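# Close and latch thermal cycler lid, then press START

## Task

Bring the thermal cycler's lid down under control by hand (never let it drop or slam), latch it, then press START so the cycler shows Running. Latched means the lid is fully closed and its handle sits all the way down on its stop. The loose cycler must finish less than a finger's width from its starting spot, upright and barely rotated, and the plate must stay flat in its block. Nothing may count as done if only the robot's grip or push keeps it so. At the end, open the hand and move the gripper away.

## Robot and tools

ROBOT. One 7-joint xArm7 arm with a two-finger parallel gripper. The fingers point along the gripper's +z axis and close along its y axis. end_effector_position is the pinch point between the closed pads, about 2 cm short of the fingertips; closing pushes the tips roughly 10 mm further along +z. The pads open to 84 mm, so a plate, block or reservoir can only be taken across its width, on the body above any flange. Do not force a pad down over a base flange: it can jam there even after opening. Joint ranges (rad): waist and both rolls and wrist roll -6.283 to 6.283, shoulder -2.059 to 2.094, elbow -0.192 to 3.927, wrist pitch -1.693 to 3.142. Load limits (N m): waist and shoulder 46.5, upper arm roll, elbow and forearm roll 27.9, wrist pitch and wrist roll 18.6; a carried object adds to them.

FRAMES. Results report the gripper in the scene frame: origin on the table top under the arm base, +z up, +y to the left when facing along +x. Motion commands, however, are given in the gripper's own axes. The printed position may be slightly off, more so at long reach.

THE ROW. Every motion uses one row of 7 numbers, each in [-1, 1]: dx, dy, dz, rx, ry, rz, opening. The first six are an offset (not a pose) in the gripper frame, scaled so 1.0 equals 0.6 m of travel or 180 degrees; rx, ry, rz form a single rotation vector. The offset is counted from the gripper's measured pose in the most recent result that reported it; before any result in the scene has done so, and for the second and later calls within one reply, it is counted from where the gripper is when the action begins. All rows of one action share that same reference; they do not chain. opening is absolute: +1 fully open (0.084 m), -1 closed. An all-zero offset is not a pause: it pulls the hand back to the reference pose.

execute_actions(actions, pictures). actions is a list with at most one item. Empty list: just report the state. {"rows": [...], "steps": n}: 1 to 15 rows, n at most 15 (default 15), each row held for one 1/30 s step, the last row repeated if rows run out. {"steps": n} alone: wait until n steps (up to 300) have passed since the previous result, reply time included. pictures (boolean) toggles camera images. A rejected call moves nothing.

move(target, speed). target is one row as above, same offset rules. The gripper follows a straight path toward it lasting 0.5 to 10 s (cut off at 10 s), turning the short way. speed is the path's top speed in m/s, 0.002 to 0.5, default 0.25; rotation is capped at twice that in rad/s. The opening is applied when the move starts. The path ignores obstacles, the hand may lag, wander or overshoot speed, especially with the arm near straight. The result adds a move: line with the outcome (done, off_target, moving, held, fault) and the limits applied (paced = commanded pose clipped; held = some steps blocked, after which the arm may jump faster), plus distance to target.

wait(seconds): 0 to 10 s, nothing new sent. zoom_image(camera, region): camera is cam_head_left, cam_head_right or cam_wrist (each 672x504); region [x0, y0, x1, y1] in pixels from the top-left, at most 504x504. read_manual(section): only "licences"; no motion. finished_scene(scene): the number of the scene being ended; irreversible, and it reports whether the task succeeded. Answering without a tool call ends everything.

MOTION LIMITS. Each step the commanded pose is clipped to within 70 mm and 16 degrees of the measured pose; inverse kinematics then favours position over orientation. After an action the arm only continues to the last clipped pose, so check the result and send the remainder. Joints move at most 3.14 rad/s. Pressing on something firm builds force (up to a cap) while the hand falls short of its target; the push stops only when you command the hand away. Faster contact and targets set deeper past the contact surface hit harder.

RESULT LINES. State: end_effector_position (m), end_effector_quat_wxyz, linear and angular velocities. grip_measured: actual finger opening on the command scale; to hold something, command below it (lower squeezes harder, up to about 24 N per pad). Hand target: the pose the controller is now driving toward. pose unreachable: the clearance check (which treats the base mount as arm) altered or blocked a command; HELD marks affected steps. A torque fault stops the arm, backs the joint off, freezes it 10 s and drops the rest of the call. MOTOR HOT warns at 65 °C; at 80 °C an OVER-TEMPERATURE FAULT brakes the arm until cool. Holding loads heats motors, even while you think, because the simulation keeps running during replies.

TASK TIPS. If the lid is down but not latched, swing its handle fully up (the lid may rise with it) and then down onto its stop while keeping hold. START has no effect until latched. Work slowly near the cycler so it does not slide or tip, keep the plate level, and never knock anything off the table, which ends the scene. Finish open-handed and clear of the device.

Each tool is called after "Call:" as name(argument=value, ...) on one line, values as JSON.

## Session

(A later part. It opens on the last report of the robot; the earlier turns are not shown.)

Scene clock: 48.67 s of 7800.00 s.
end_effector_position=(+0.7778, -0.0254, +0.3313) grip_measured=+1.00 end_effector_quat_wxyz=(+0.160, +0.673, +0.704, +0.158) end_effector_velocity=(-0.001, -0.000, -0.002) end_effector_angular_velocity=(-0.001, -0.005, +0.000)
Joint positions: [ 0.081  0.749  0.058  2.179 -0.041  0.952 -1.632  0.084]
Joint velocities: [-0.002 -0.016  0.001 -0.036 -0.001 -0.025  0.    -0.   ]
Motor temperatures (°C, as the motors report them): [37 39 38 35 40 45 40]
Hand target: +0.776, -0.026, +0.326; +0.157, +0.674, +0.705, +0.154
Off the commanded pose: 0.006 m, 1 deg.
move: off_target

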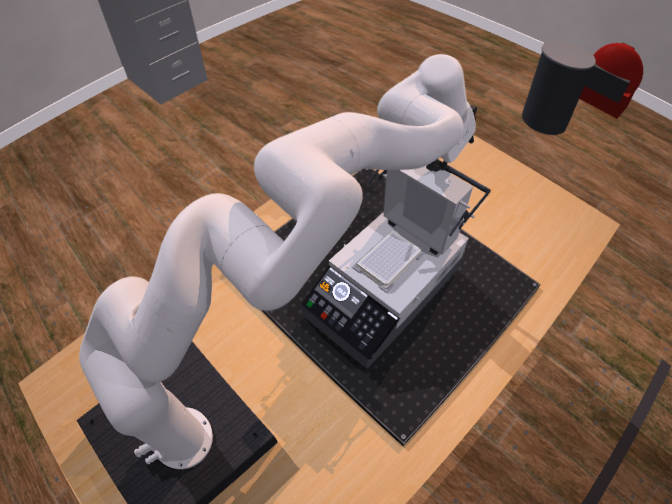

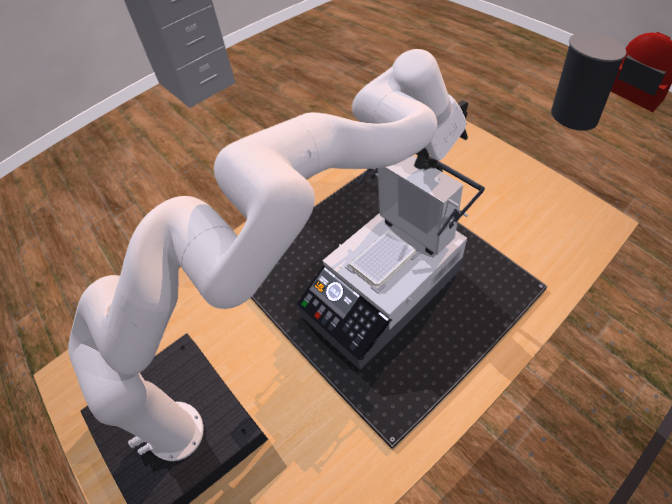

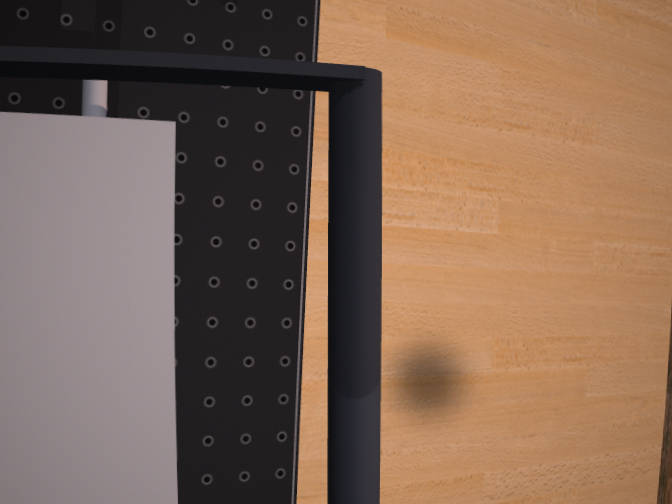

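Call:
move(target=[0,-0.06,-0.012,0.055,0,0,1], speed=0.06)

Scene clock: 51.40 s of 7800.00 s.
end_effector_position=(+0.7436, -0.0273, +0.3272) grip_measured=+1.00 end_effector_quat_wxyz=(+0.105, +0.684, +0.715, +0.100) end_effector_velocity=(-0.001, -0.000, +0.000) end_effector_angular_velocity=(-0.001, +0.006, +0.000)
Joint positions: [ 0.087  0.758  0.051  2.259 -0.047  1.185 -1.63   0.084]
Joint velocities: [ 0.     0.001  0.     0.006 -0.001  0.011  0.     0.   ]
Motor temperatures (°C, as the motors report them): [37 39 38 35 40 45 40]
Hand target: +0.742, -0.027, +0.322; +0.102, +0.684, +0.716, +0.097
Off the commanded pose: 0.005 m, 1 deg.
move: off_target

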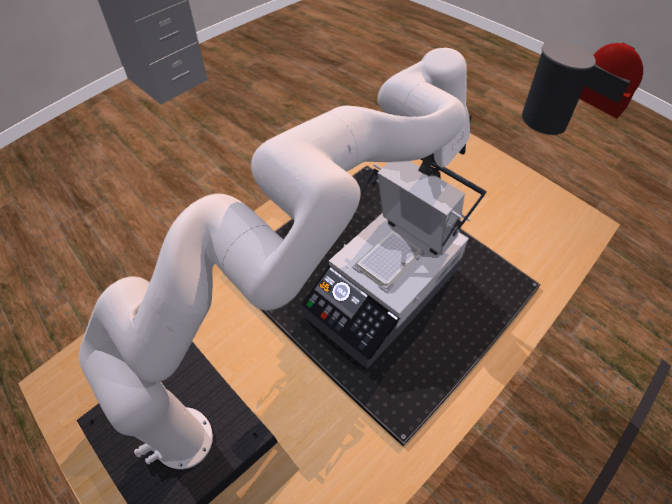

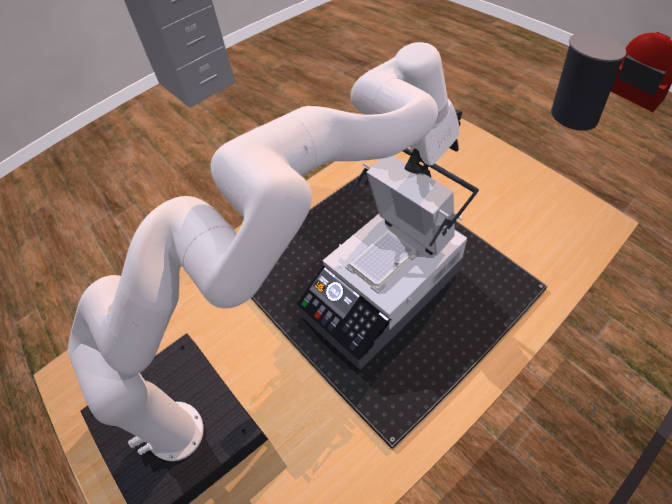

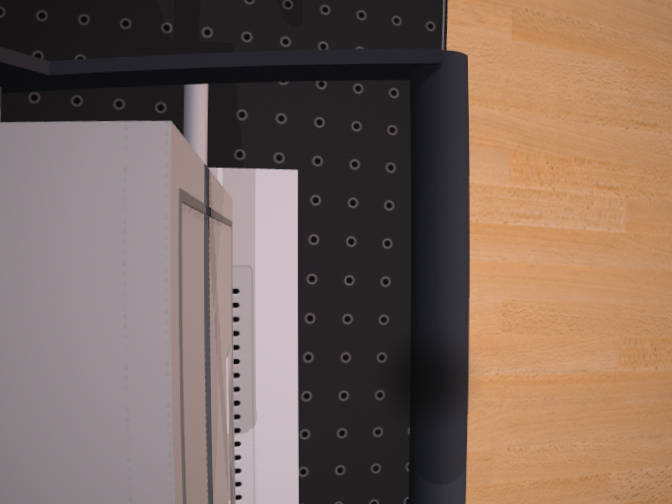

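Call:
move(target=[0,-0.05,-0.017,0.045,0,0,1], speed=0.06)

Scene clock: 54.40 s of 7800.00 s.
end_effector_position=(+0.7120, -0.0284, +0.3281) grip_measured=+1.00 end_effector_quat_wxyz=(+0.056, +0.690, +0.720, +0.049) end_effector_velocity=(-0.001, +0.000, +0.001) end_effector_angular_velocity=(+0.001, +0.005, -0.000)
Joint positions: [ 0.093  0.789  0.046  2.367 -0.051  1.403 -1.631  0.084]
Joint velocities: [ 0.001  0.005 -0.001  0.013  0.001  0.013 -0.     0.   ]
Motor temperatures (°C, as the motors report them): [37 39 38 35 40 45 40]
Hand target: +0.712, -0.028, +0.328; +0.056, +0.690, +0.720, +0.049
Off the commanded pose: 0.000 m, 0 deg.
move: done

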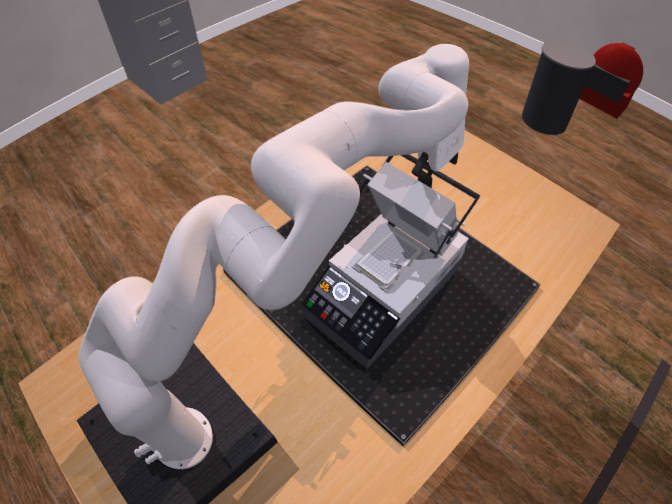

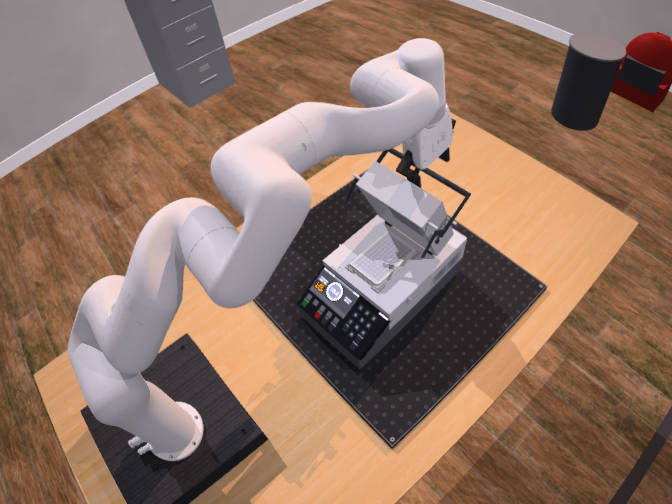

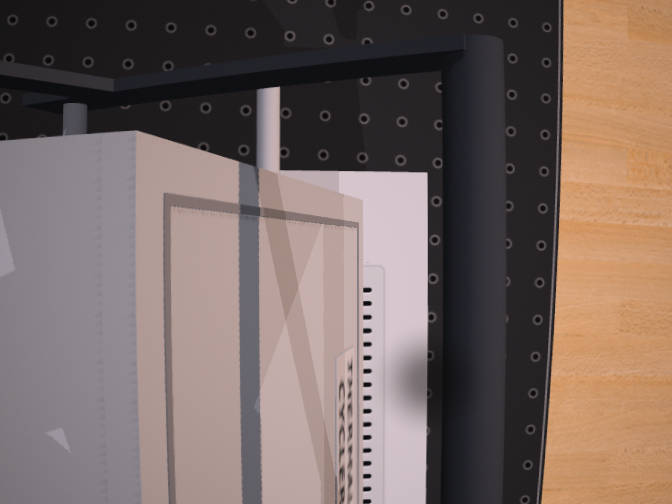

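Call:
move(target=[0,-0.01,0.03,0,0,0,1], speed=0.04)

Call:
move(target=[0,0,0,0,0,0,-1])

Scene clock: 56.37 s of 7800.00 s.
end_effector_position=(+0.7087, -0.0289, +0.3096) grip_measured=+1.00 end_effector_quat_wxyz=(+0.056, +0.690, +0.720, +0.049) end_effector_velocity=(+0.000, -0.000, -0.000) end_effector_angular_velocity=(-0.001, -0.005, +0.000)
Joint positions: [ 0.088  0.741  0.046  2.232 -0.051  1.317 -1.629  0.084]
Joint velocities: [-0.    -0.006  0.    -0.012 -0.001 -0.011  0.     0.   ]
Motor temperatures (°C, as the motors report them): [37 39 38 35 40 45 40]
Hand target: +0.709, -0.029, +0.309; +0.056, +0.690, +0.720, +0.049
Off the commanded pose: 0.000 m, 0 deg.
move: done

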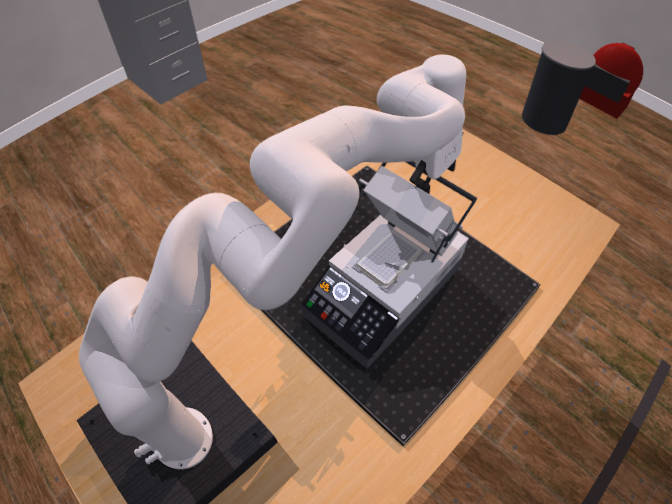

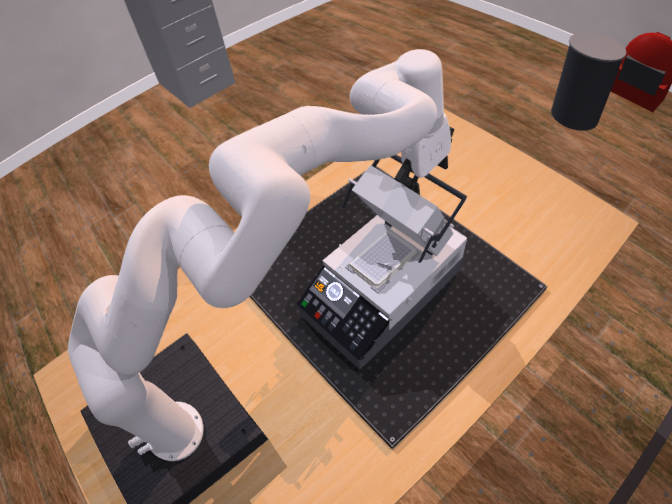

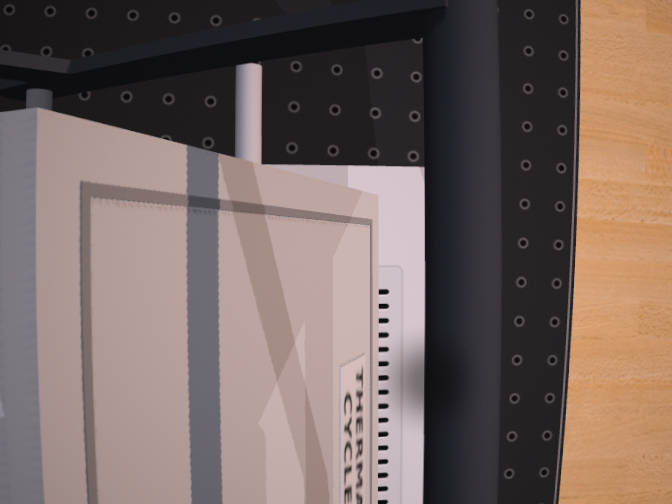

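Scene clock: 57.03 s of 7800.00 s.
end_effector_position=(+0.7081, -0.0289, +0.3078) grip_measured=-0.74 end_effector_quat_wxyz=(+0.055, +0.690, +0.720, +0.048) end_effector_velocity=(+0.000, -0.000, +0.001) end_effector_angular_velocity=(-0.000, -0.002, -0.001)
Joint positions: [ 0.088  0.742  0.046  2.23  -0.051  1.318 -1.629  0.012]
Joint velocities: [-0.    -0.001 -0.001  0.002  0.    -0.     0.    -0.   ]
Motor temperatures (°C, as the motors report them): [37 39 38 35 40 45 40]
Hand target: +0.709, -0.029, +0.310; +0.056, +0.690, +0.720, +0.049
Off the commanded pose: 0.002 m, 0 deg.
move: done

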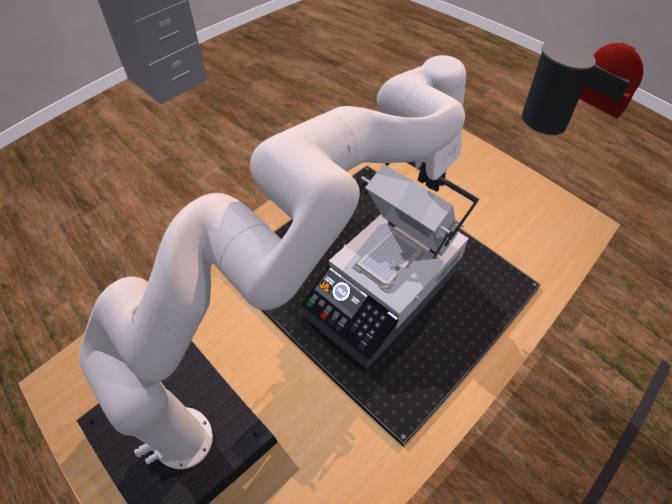

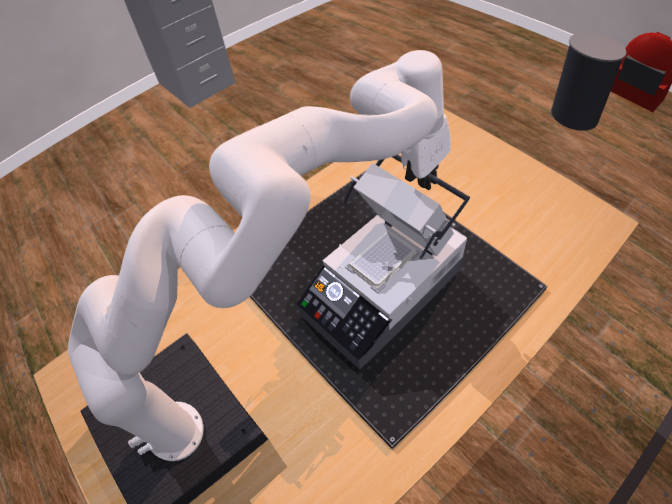

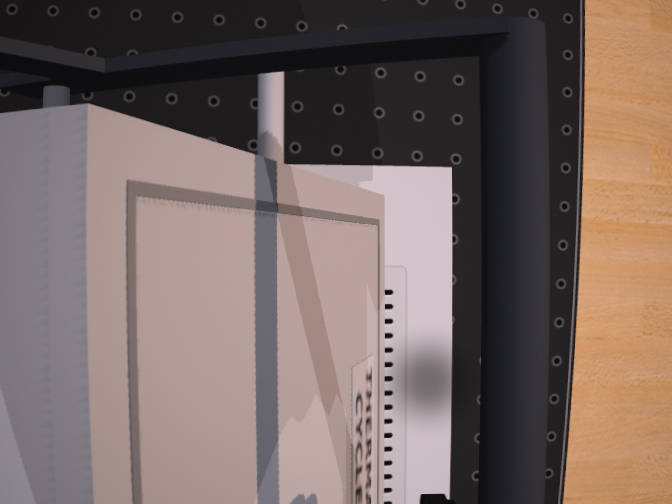

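Call:
move(target=[0,-0.093,-0.029,0,0,0,-1], speed=0.05)

Call:
move(target=[0,-0.073,0.002,0,0,0,-1], speed=0.05)

Scene clock: 60.57 s of 7800.00 s.
end_effector_position=(+0.6507, -0.0312, +0.3169) grip_measured=-0.74 end_effector_quat_wxyz=(+0.055, +0.690, +0.720, +0.047) end_effector_velocity=(-0.001, +0.000, +0.000) end_effector_angular_velocity=(-0.000, -0.003, +0.000)
Joint positions: [ 0.068  0.455  0.049  1.795 -0.042  1.17  -1.632  0.012]
Joint velocities: [-0.    -0.008  0.    -0.012  0.    -0.007 -0.    -0.   ]
Motor temperatures (°C, as the motors report them): [37 39 38 36 40 45 40]
Hand target: +0.651, -0.031, +0.317; +0.055, +0.690, +0.720, +0.048
Off the commanded pose: 0.000 m, 0 deg.
move: done

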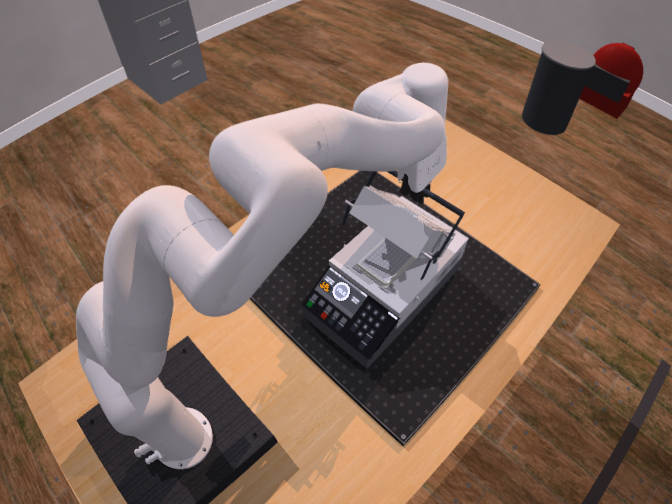

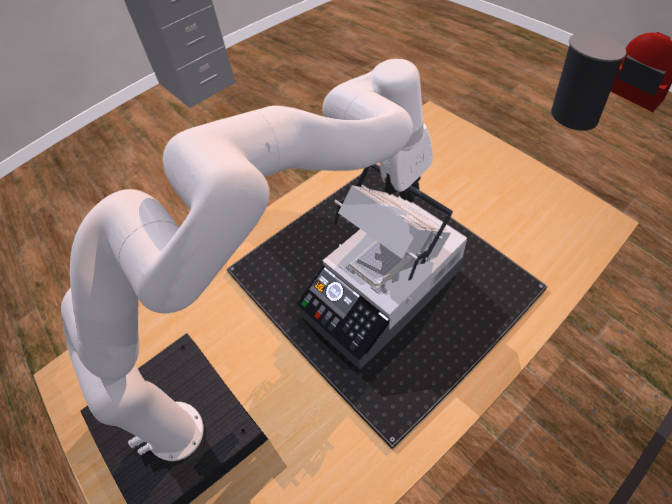

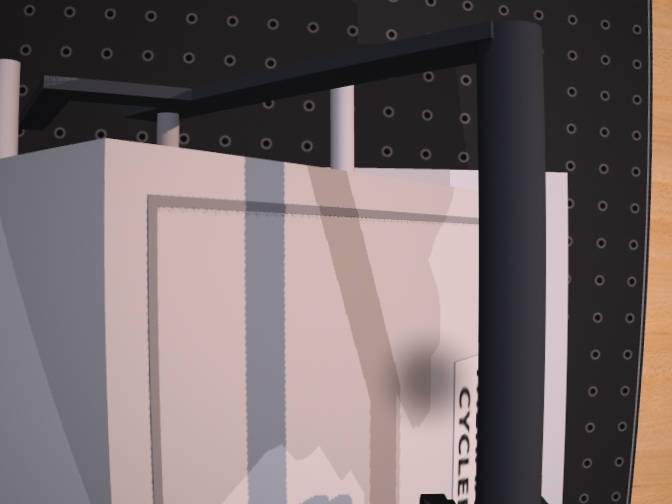

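Scene clock: 61.77 s of 7800.00 s.
end_effector_position=(+0.6076, -0.0332, +0.3090) grip_measured=-0.74 end_effector_quat_wxyz=(+0.055, +0.690, +0.720, +0.047) end_effector_velocity=(-0.001, +0.000, +0.003) end_effector_angular_velocity=(-0.000, -0.008, +0.000)
Joint positions: [ 0.057  0.295  0.049  1.538 -0.034  1.074 -1.64   0.012]
Joint velocities: [-0.    -0.01  -0.    -0.007  0.    -0.005 -0.     0.   ]
Motor temperatures (°C, as the motors report them): [37 39 38 36 40 45 40]
Hand target: +0.608, -0.033, +0.310; +0.055, +0.690, +0.720, +0.047
Off the commanded pose: 0.000 m, 0 deg.
move: done

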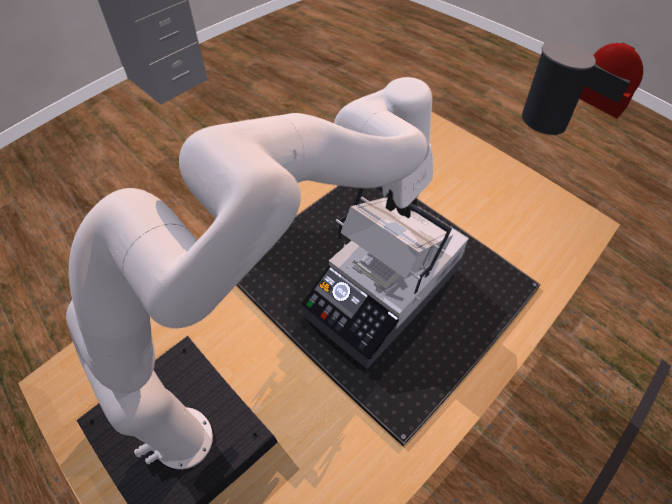

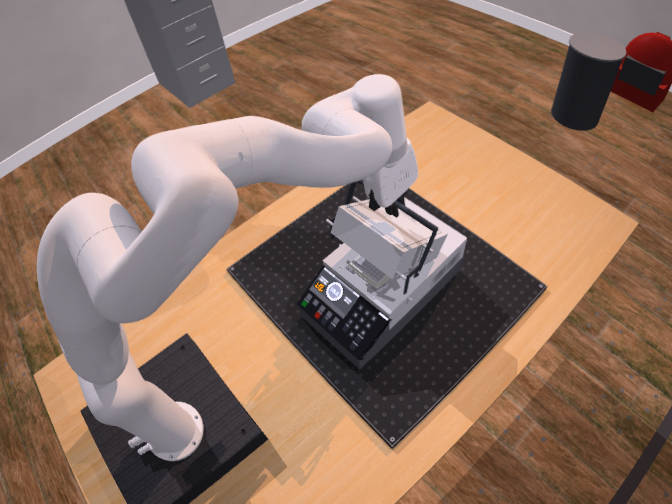

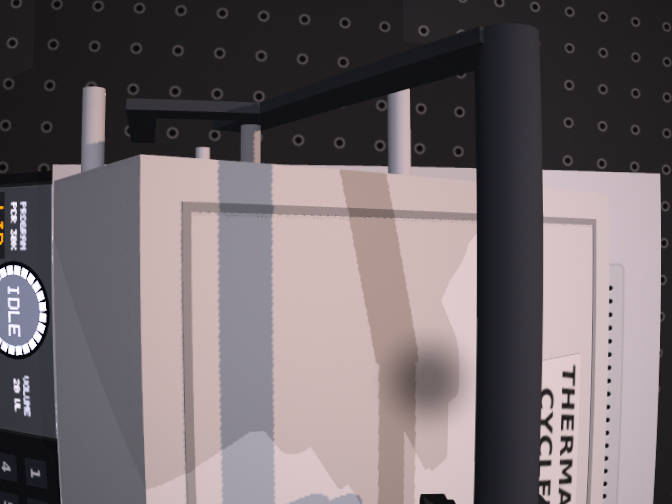

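Call:
move(target=[0,-0.067,0.018,0,0,0,-1], speed=0.04)

Call:
move(target=[0,-0.046,0.027,0,0,0,-1], speed=0.03)

Scene clock: 64.30 s of 7800.00 s.
end_effector_position=(+0.5695, -0.0350, +0.2926) grip_measured=-0.74 end_effector_quat_wxyz=(+0.055, +0.690, +0.720, +0.046) end_effector_velocity=(-0.002, +0.001, -0.000) end_effector_angular_velocity=(+0.000, -0.001, +0.001)
Joint positions: [ 0.048  0.175  0.047  1.327 -0.027  0.984 -1.649  0.012]
Joint velocities: [-0.    -0.007  0.001 -0.01   0.001 -0.004 -0.    -0.   ]
Motor temperatures (°C, as the motors report them): [37 39 38 36 40 45 40]
Hand target: +0.569, -0.035, +0.293; +0.055, +0.690, +0.720, +0.047
Off the commanded pose: 0.000 m, 0 deg.
move: done

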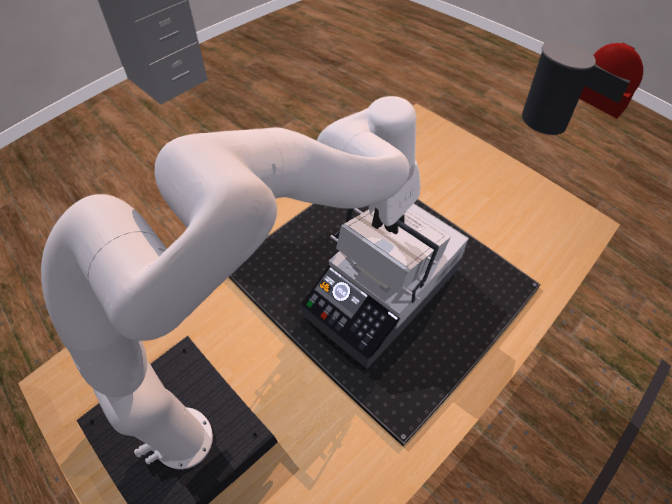

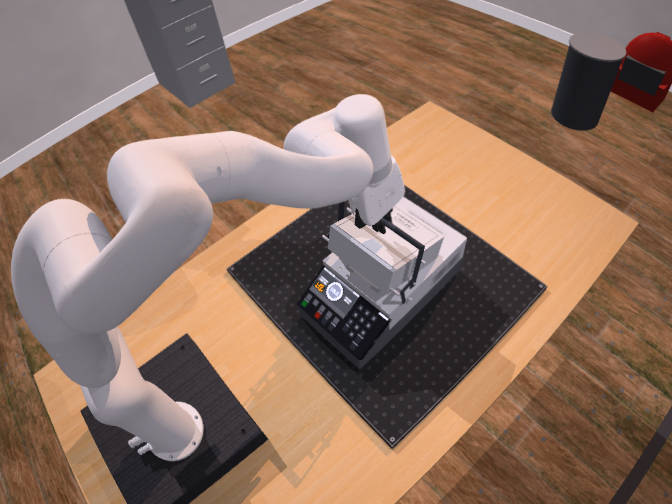

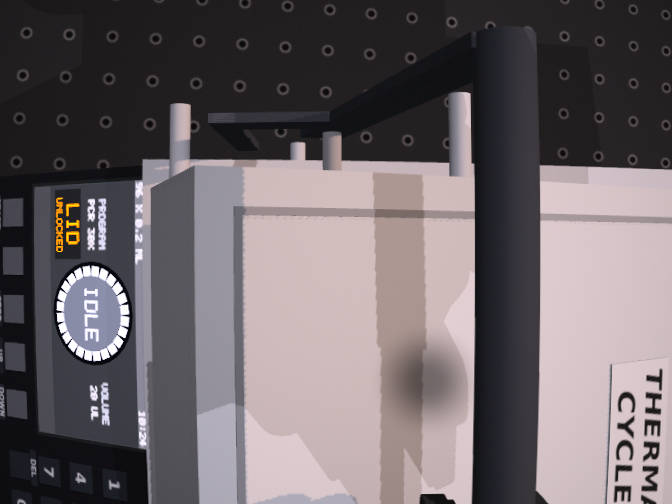

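Scene clock: 65.67 s of 7800.00 s.
end_effector_position=(+0.5453, -0.0362, +0.2740) grip_measured=-0.74 end_effector_quat_wxyz=(+0.056, +0.690, +0.720, +0.047) end_effector_velocity=(-0.003, -0.000, -0.003) end_effector_angular_velocity=(+0.001, +0.007, -0.001)
Joint positions: [ 0.043  0.11   0.044  1.188 -0.024  0.906 -1.656  0.012]
Joint velocities: [-0.    -0.002 -0.001 -0.009  0.001 -0.    -0.    -0.   ]
Motor temperatures (°C, as the motors report them): [37 39 38 36 40 45 40]
Hand target: +0.544, -0.036, +0.273; +0.055, +0.690, +0.720, +0.046
Off the commanded pose: 0.002 m, 0 deg.
move: done

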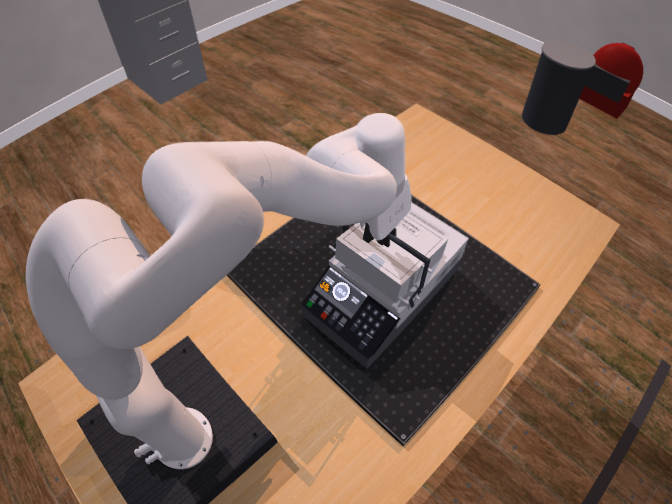

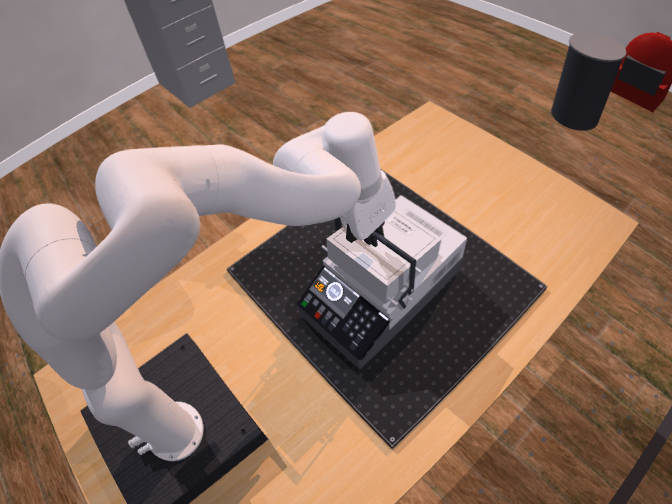

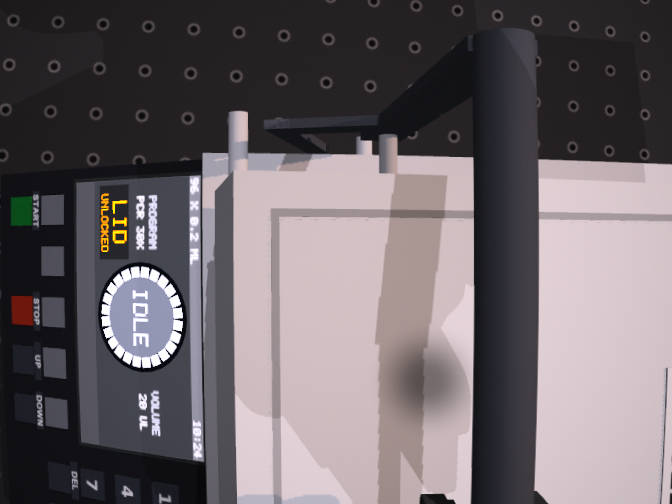

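Call:
move(target=[0,-0.035,0.009,0,0,0,-1], speed=0.025)

Call:
move(target=[0,-0.054,0.012,0,0,0,-1], speed=0.04)

Call:
move(target=[0,-0.056,0.034,-0.04,0,0,-1], speed=0.04)

Scene clock: 70.90 s of 7800.00 s.
end_effector_position=(+0.5256, -0.0372, +0.2661) grip_measured=-0.74 end_effector_quat_wxyz=(+0.056, +0.690, +0.720, +0.047) end_effector_velocity=(-0.001, +0.000, -0.002) end_effector_angular_velocity=(+0.001, +0.002, +0.000)
Joint positions: [ 0.04   0.055  0.042  1.096 -0.02   0.867 -1.662  0.012]
Joint velocities: [ 0.    -0.001  0.    -0.007  0.001 -0.004 -0.001 -0.   ]
Motor temperatures (°C, as the motors report them): [37 39 38 36 40 45 40]
Hand target: +0.525, -0.037, +0.266; +0.056, +0.690, +0.720, +0.047
Off the commanded pose: 0.001 m, 0 deg.
After step 90, 1.13 s passed at rest.
move: done

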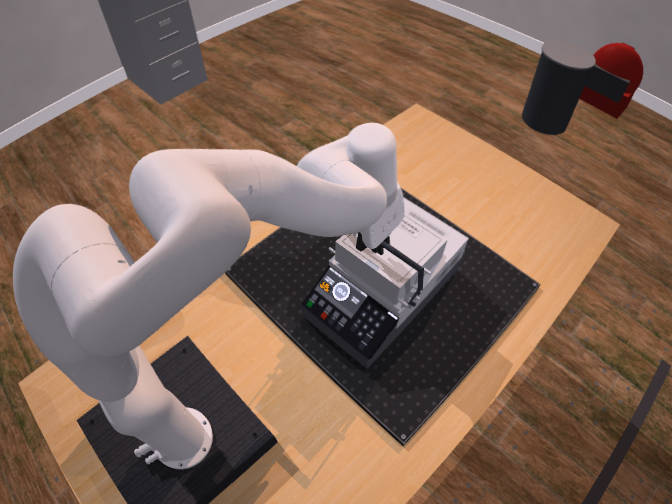

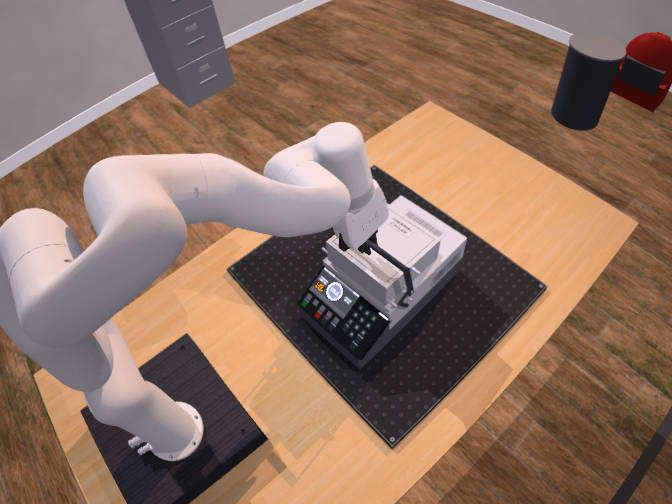

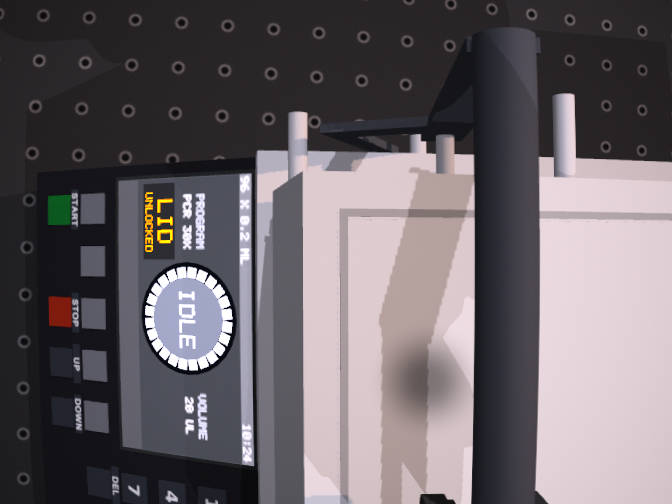

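Scene clock: 72.03 s of 7800.00 s.
end_effector_position=(+0.4947, -0.0387, +0.2534) grip_measured=-0.74 end_effector_quat_wxyz=(+0.056, +0.690, +0.720, +0.047) end_effector_velocity=(-0.002, +0.000, -0.000) end_effector_angular_velocity=(+0.000, -0.001, +0.000)
Joint positions: [ 0.035 -0.026  0.038  0.96  -0.015  0.814 -1.673  0.012]
Joint velocities: [-0.    -0.006  0.    -0.008  0.001 -0.004 -0.001  0.   ]
Motor temperatures (°C, as the motors report them): [37 39 38 36 40 45 40]
Hand target: +0.495, -0.039, +0.254; +0.056, +0.690, +0.720, +0.047
Off the commanded pose: 0.001 m, 0 deg.
move: done

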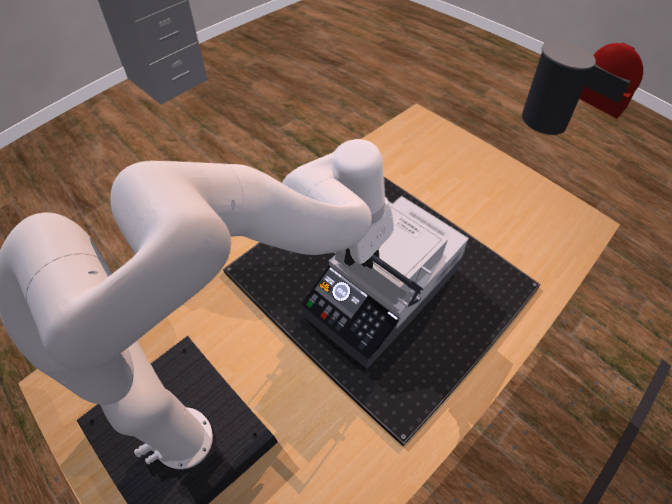

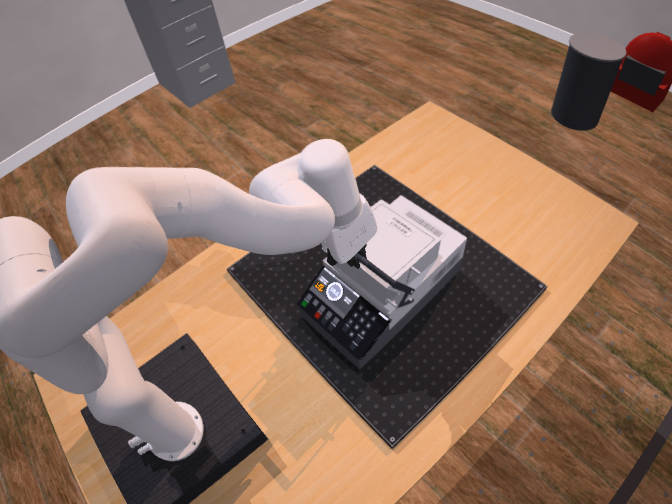

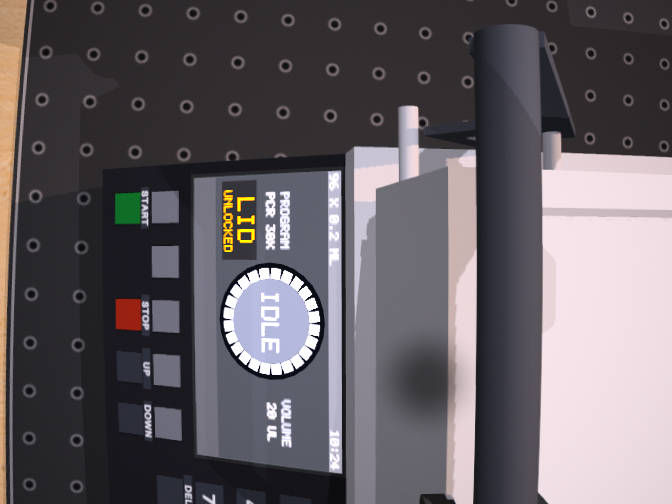

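Scene clock: 73.90 s of 7800.00 s.
end_effector_position=(+0.4630, -0.0403, +0.2267) grip_measured=-0.74 end_effector_quat_wxyz=(+0.097, +0.686, +0.716, +0.090) end_effector_velocity=(-0.003, +0.000, +0.002) end_effector_angular_velocity=(+0.000, -0.003, +0.000)
Joint positions: [ 0.032 -0.149  0.026  0.691  0.018  0.549 -1.713  0.012]
Joint velocities: [ 0.    -0.014 -0.    -0.01   0.002  0.001 -0.002 -0.   ]
Motor temperatures (°C, as the motors report them): [37 39 38 36 40 45 40]
Hand target: +0.464, -0.041, +0.229; +0.099, +0.686, +0.715, +0.092
Off the commanded pose: 0.002 m, 0 deg.
move: done

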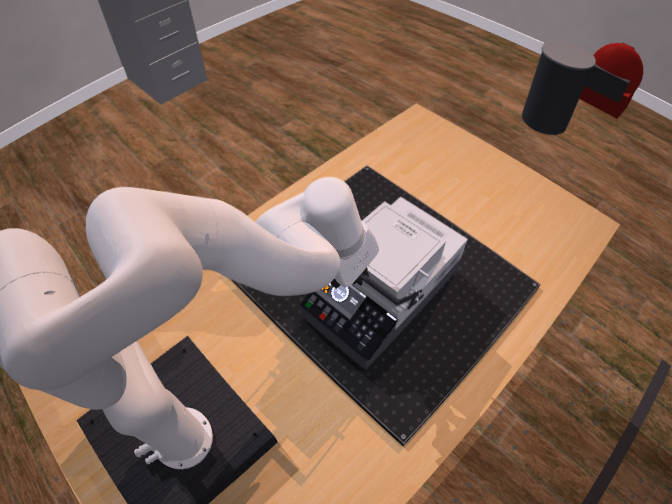

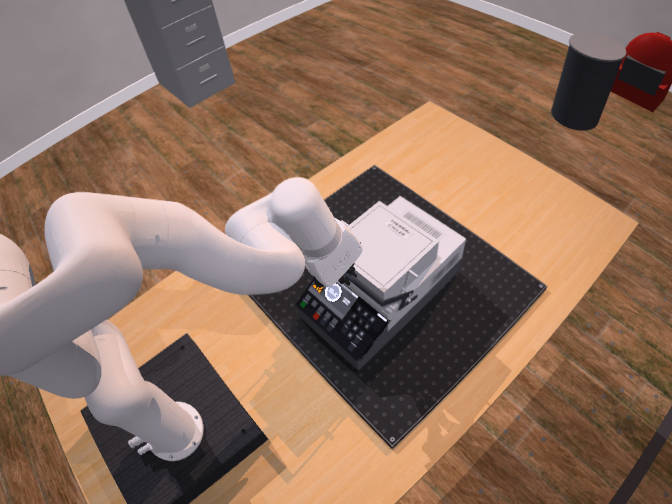

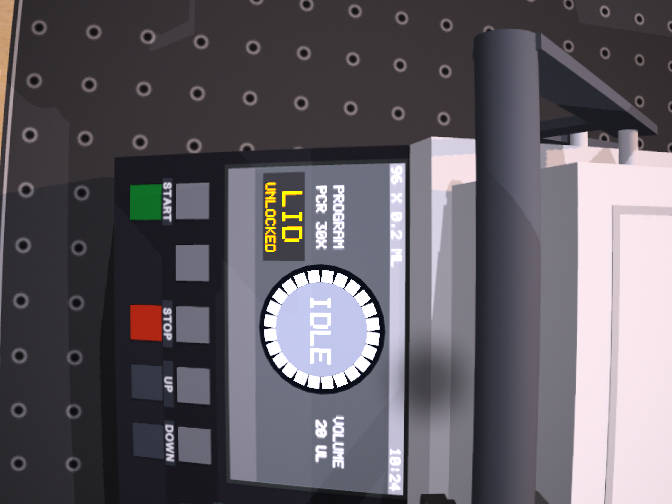

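Call:
move(target=[0,-0.026,0.045,-0.03,0,0,-1], speed=0.03)

Call:
move(target=[0,-0.012,0.032,0,0,0,-1], speed=0.025)

Call:
zoom_image(camera="cam_head_left", region=[290, 220, 490, 380])

Scene clock: 77.03 s of 7800.00 s.
end_effector_position=(+0.4489, -0.0410, +0.1912) grip_measured=-0.74 end_effector_quat_wxyz=(+0.122, +0.682, +0.711, +0.117) end_effector_velocity=(-0.000, +0.001, -0.001) end_effector_angular_velocity=(-0.000, -0.008, +0.003)
Joint positions: [ 0.043 -0.14   0.011  0.539  0.064  0.315 -1.761  0.011]
Joint velocities: [ 0.003 -0.001 -0.001 -0.009  0.005 -0.016 -0.006 -0.   ]
Motor temperatures (°C, as the motors report them): [37 39 38 37 40 45 40]
Hand target: +0.455, -0.041, +0.197; +0.130, +0.681, +0.711, +0.123
Off the commanded pose: 0.008 m, 1 deg.
move: off_target

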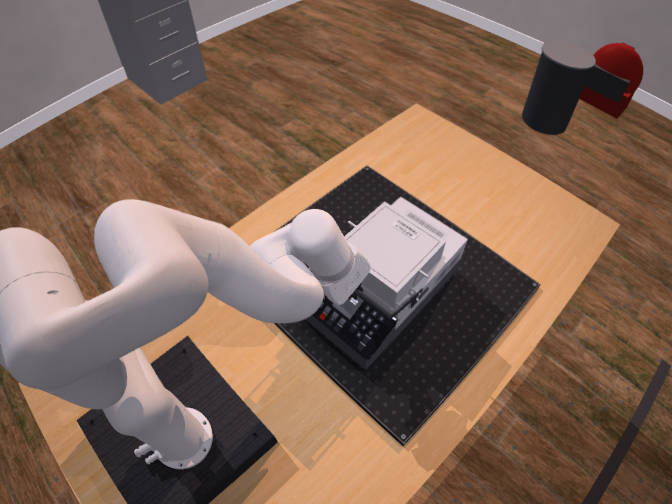

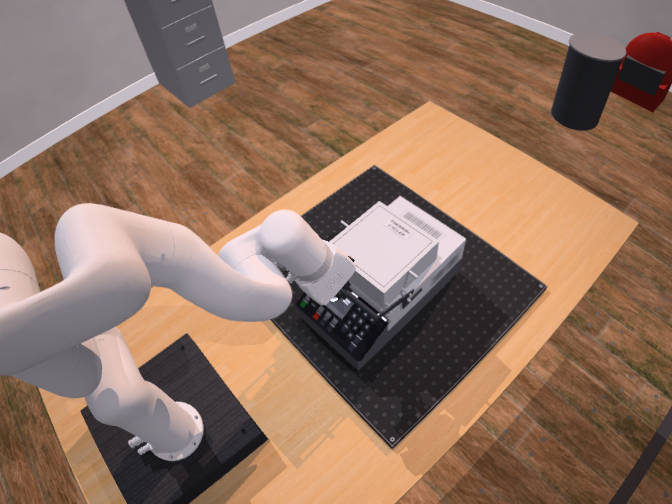

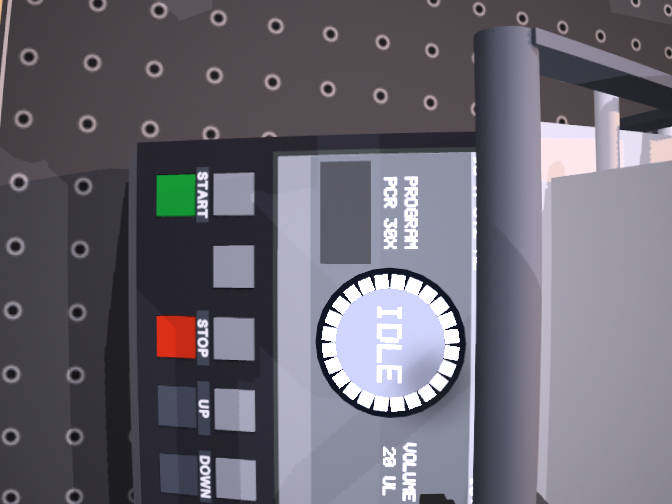

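Scene clock: 78.13 s of 7800.00 s.
end_effector_position=(+0.4504, -0.0412, +0.1727) grip_measured=-0.74 end_effector_quat_wxyz=(+0.124, +0.681, +0.711, +0.119) end_effector_velocity=(-0.001, -0.000, -0.003) end_effector_angular_velocity=(+0.000, +0.003, -0.001)
Joint positions: [ 0.047 -0.085  0.009  0.526  0.077  0.241 -1.773  0.012]
Joint velocities: [-0.     0.005 -0.    -0.002  0.002 -0.005 -0.002 -0.   ]
Motor temperatures (°C, as the motors report them): [37 39 38 37 40 45 40]
Hand target: +0.448, -0.041, +0.171; +0.122, +0.682, +0.711, +0.117
Off the commanded pose: 0.003 m, 0 deg.
move: done

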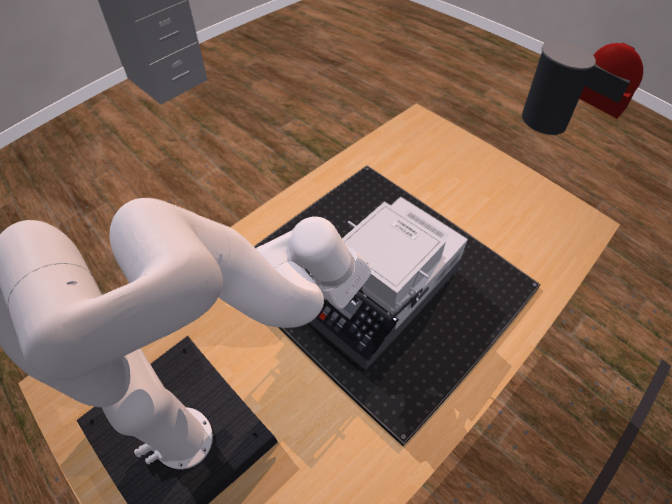

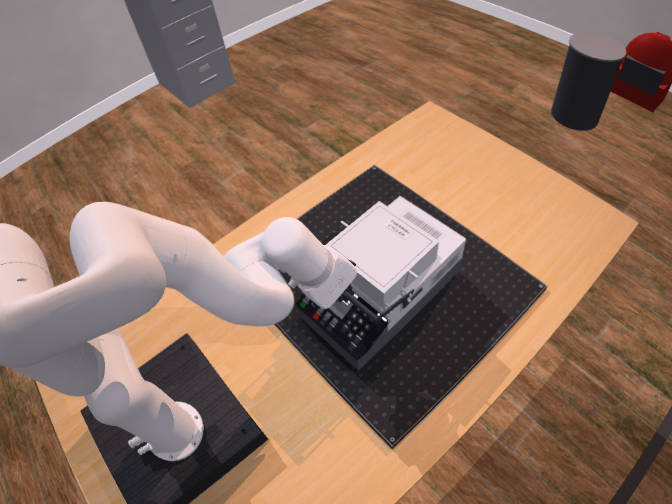

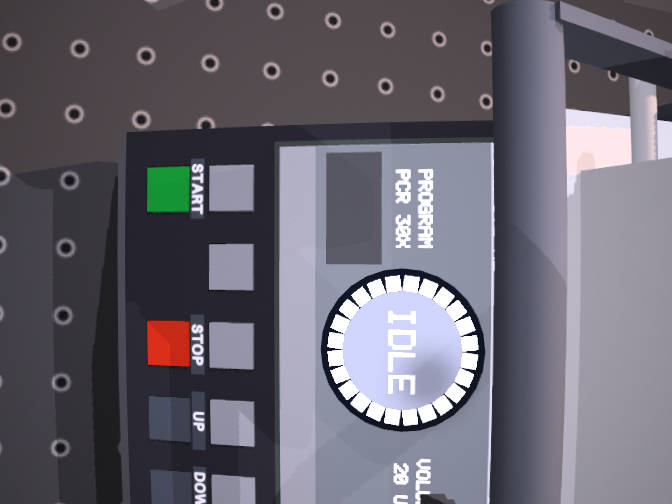

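Region (290, 220, 490, 380) of cam_head_left's 672x504 image, scaled by 2.520, with more detail than that image has; it fills the top 403 rows of this view, and the rest is white.

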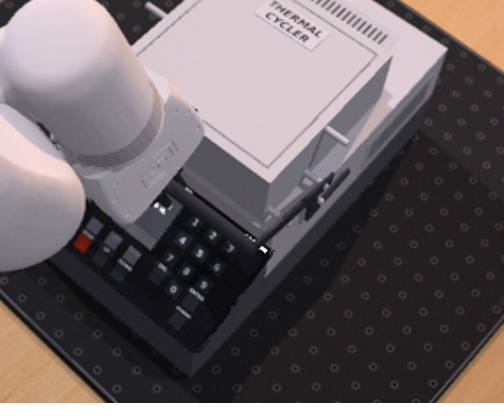

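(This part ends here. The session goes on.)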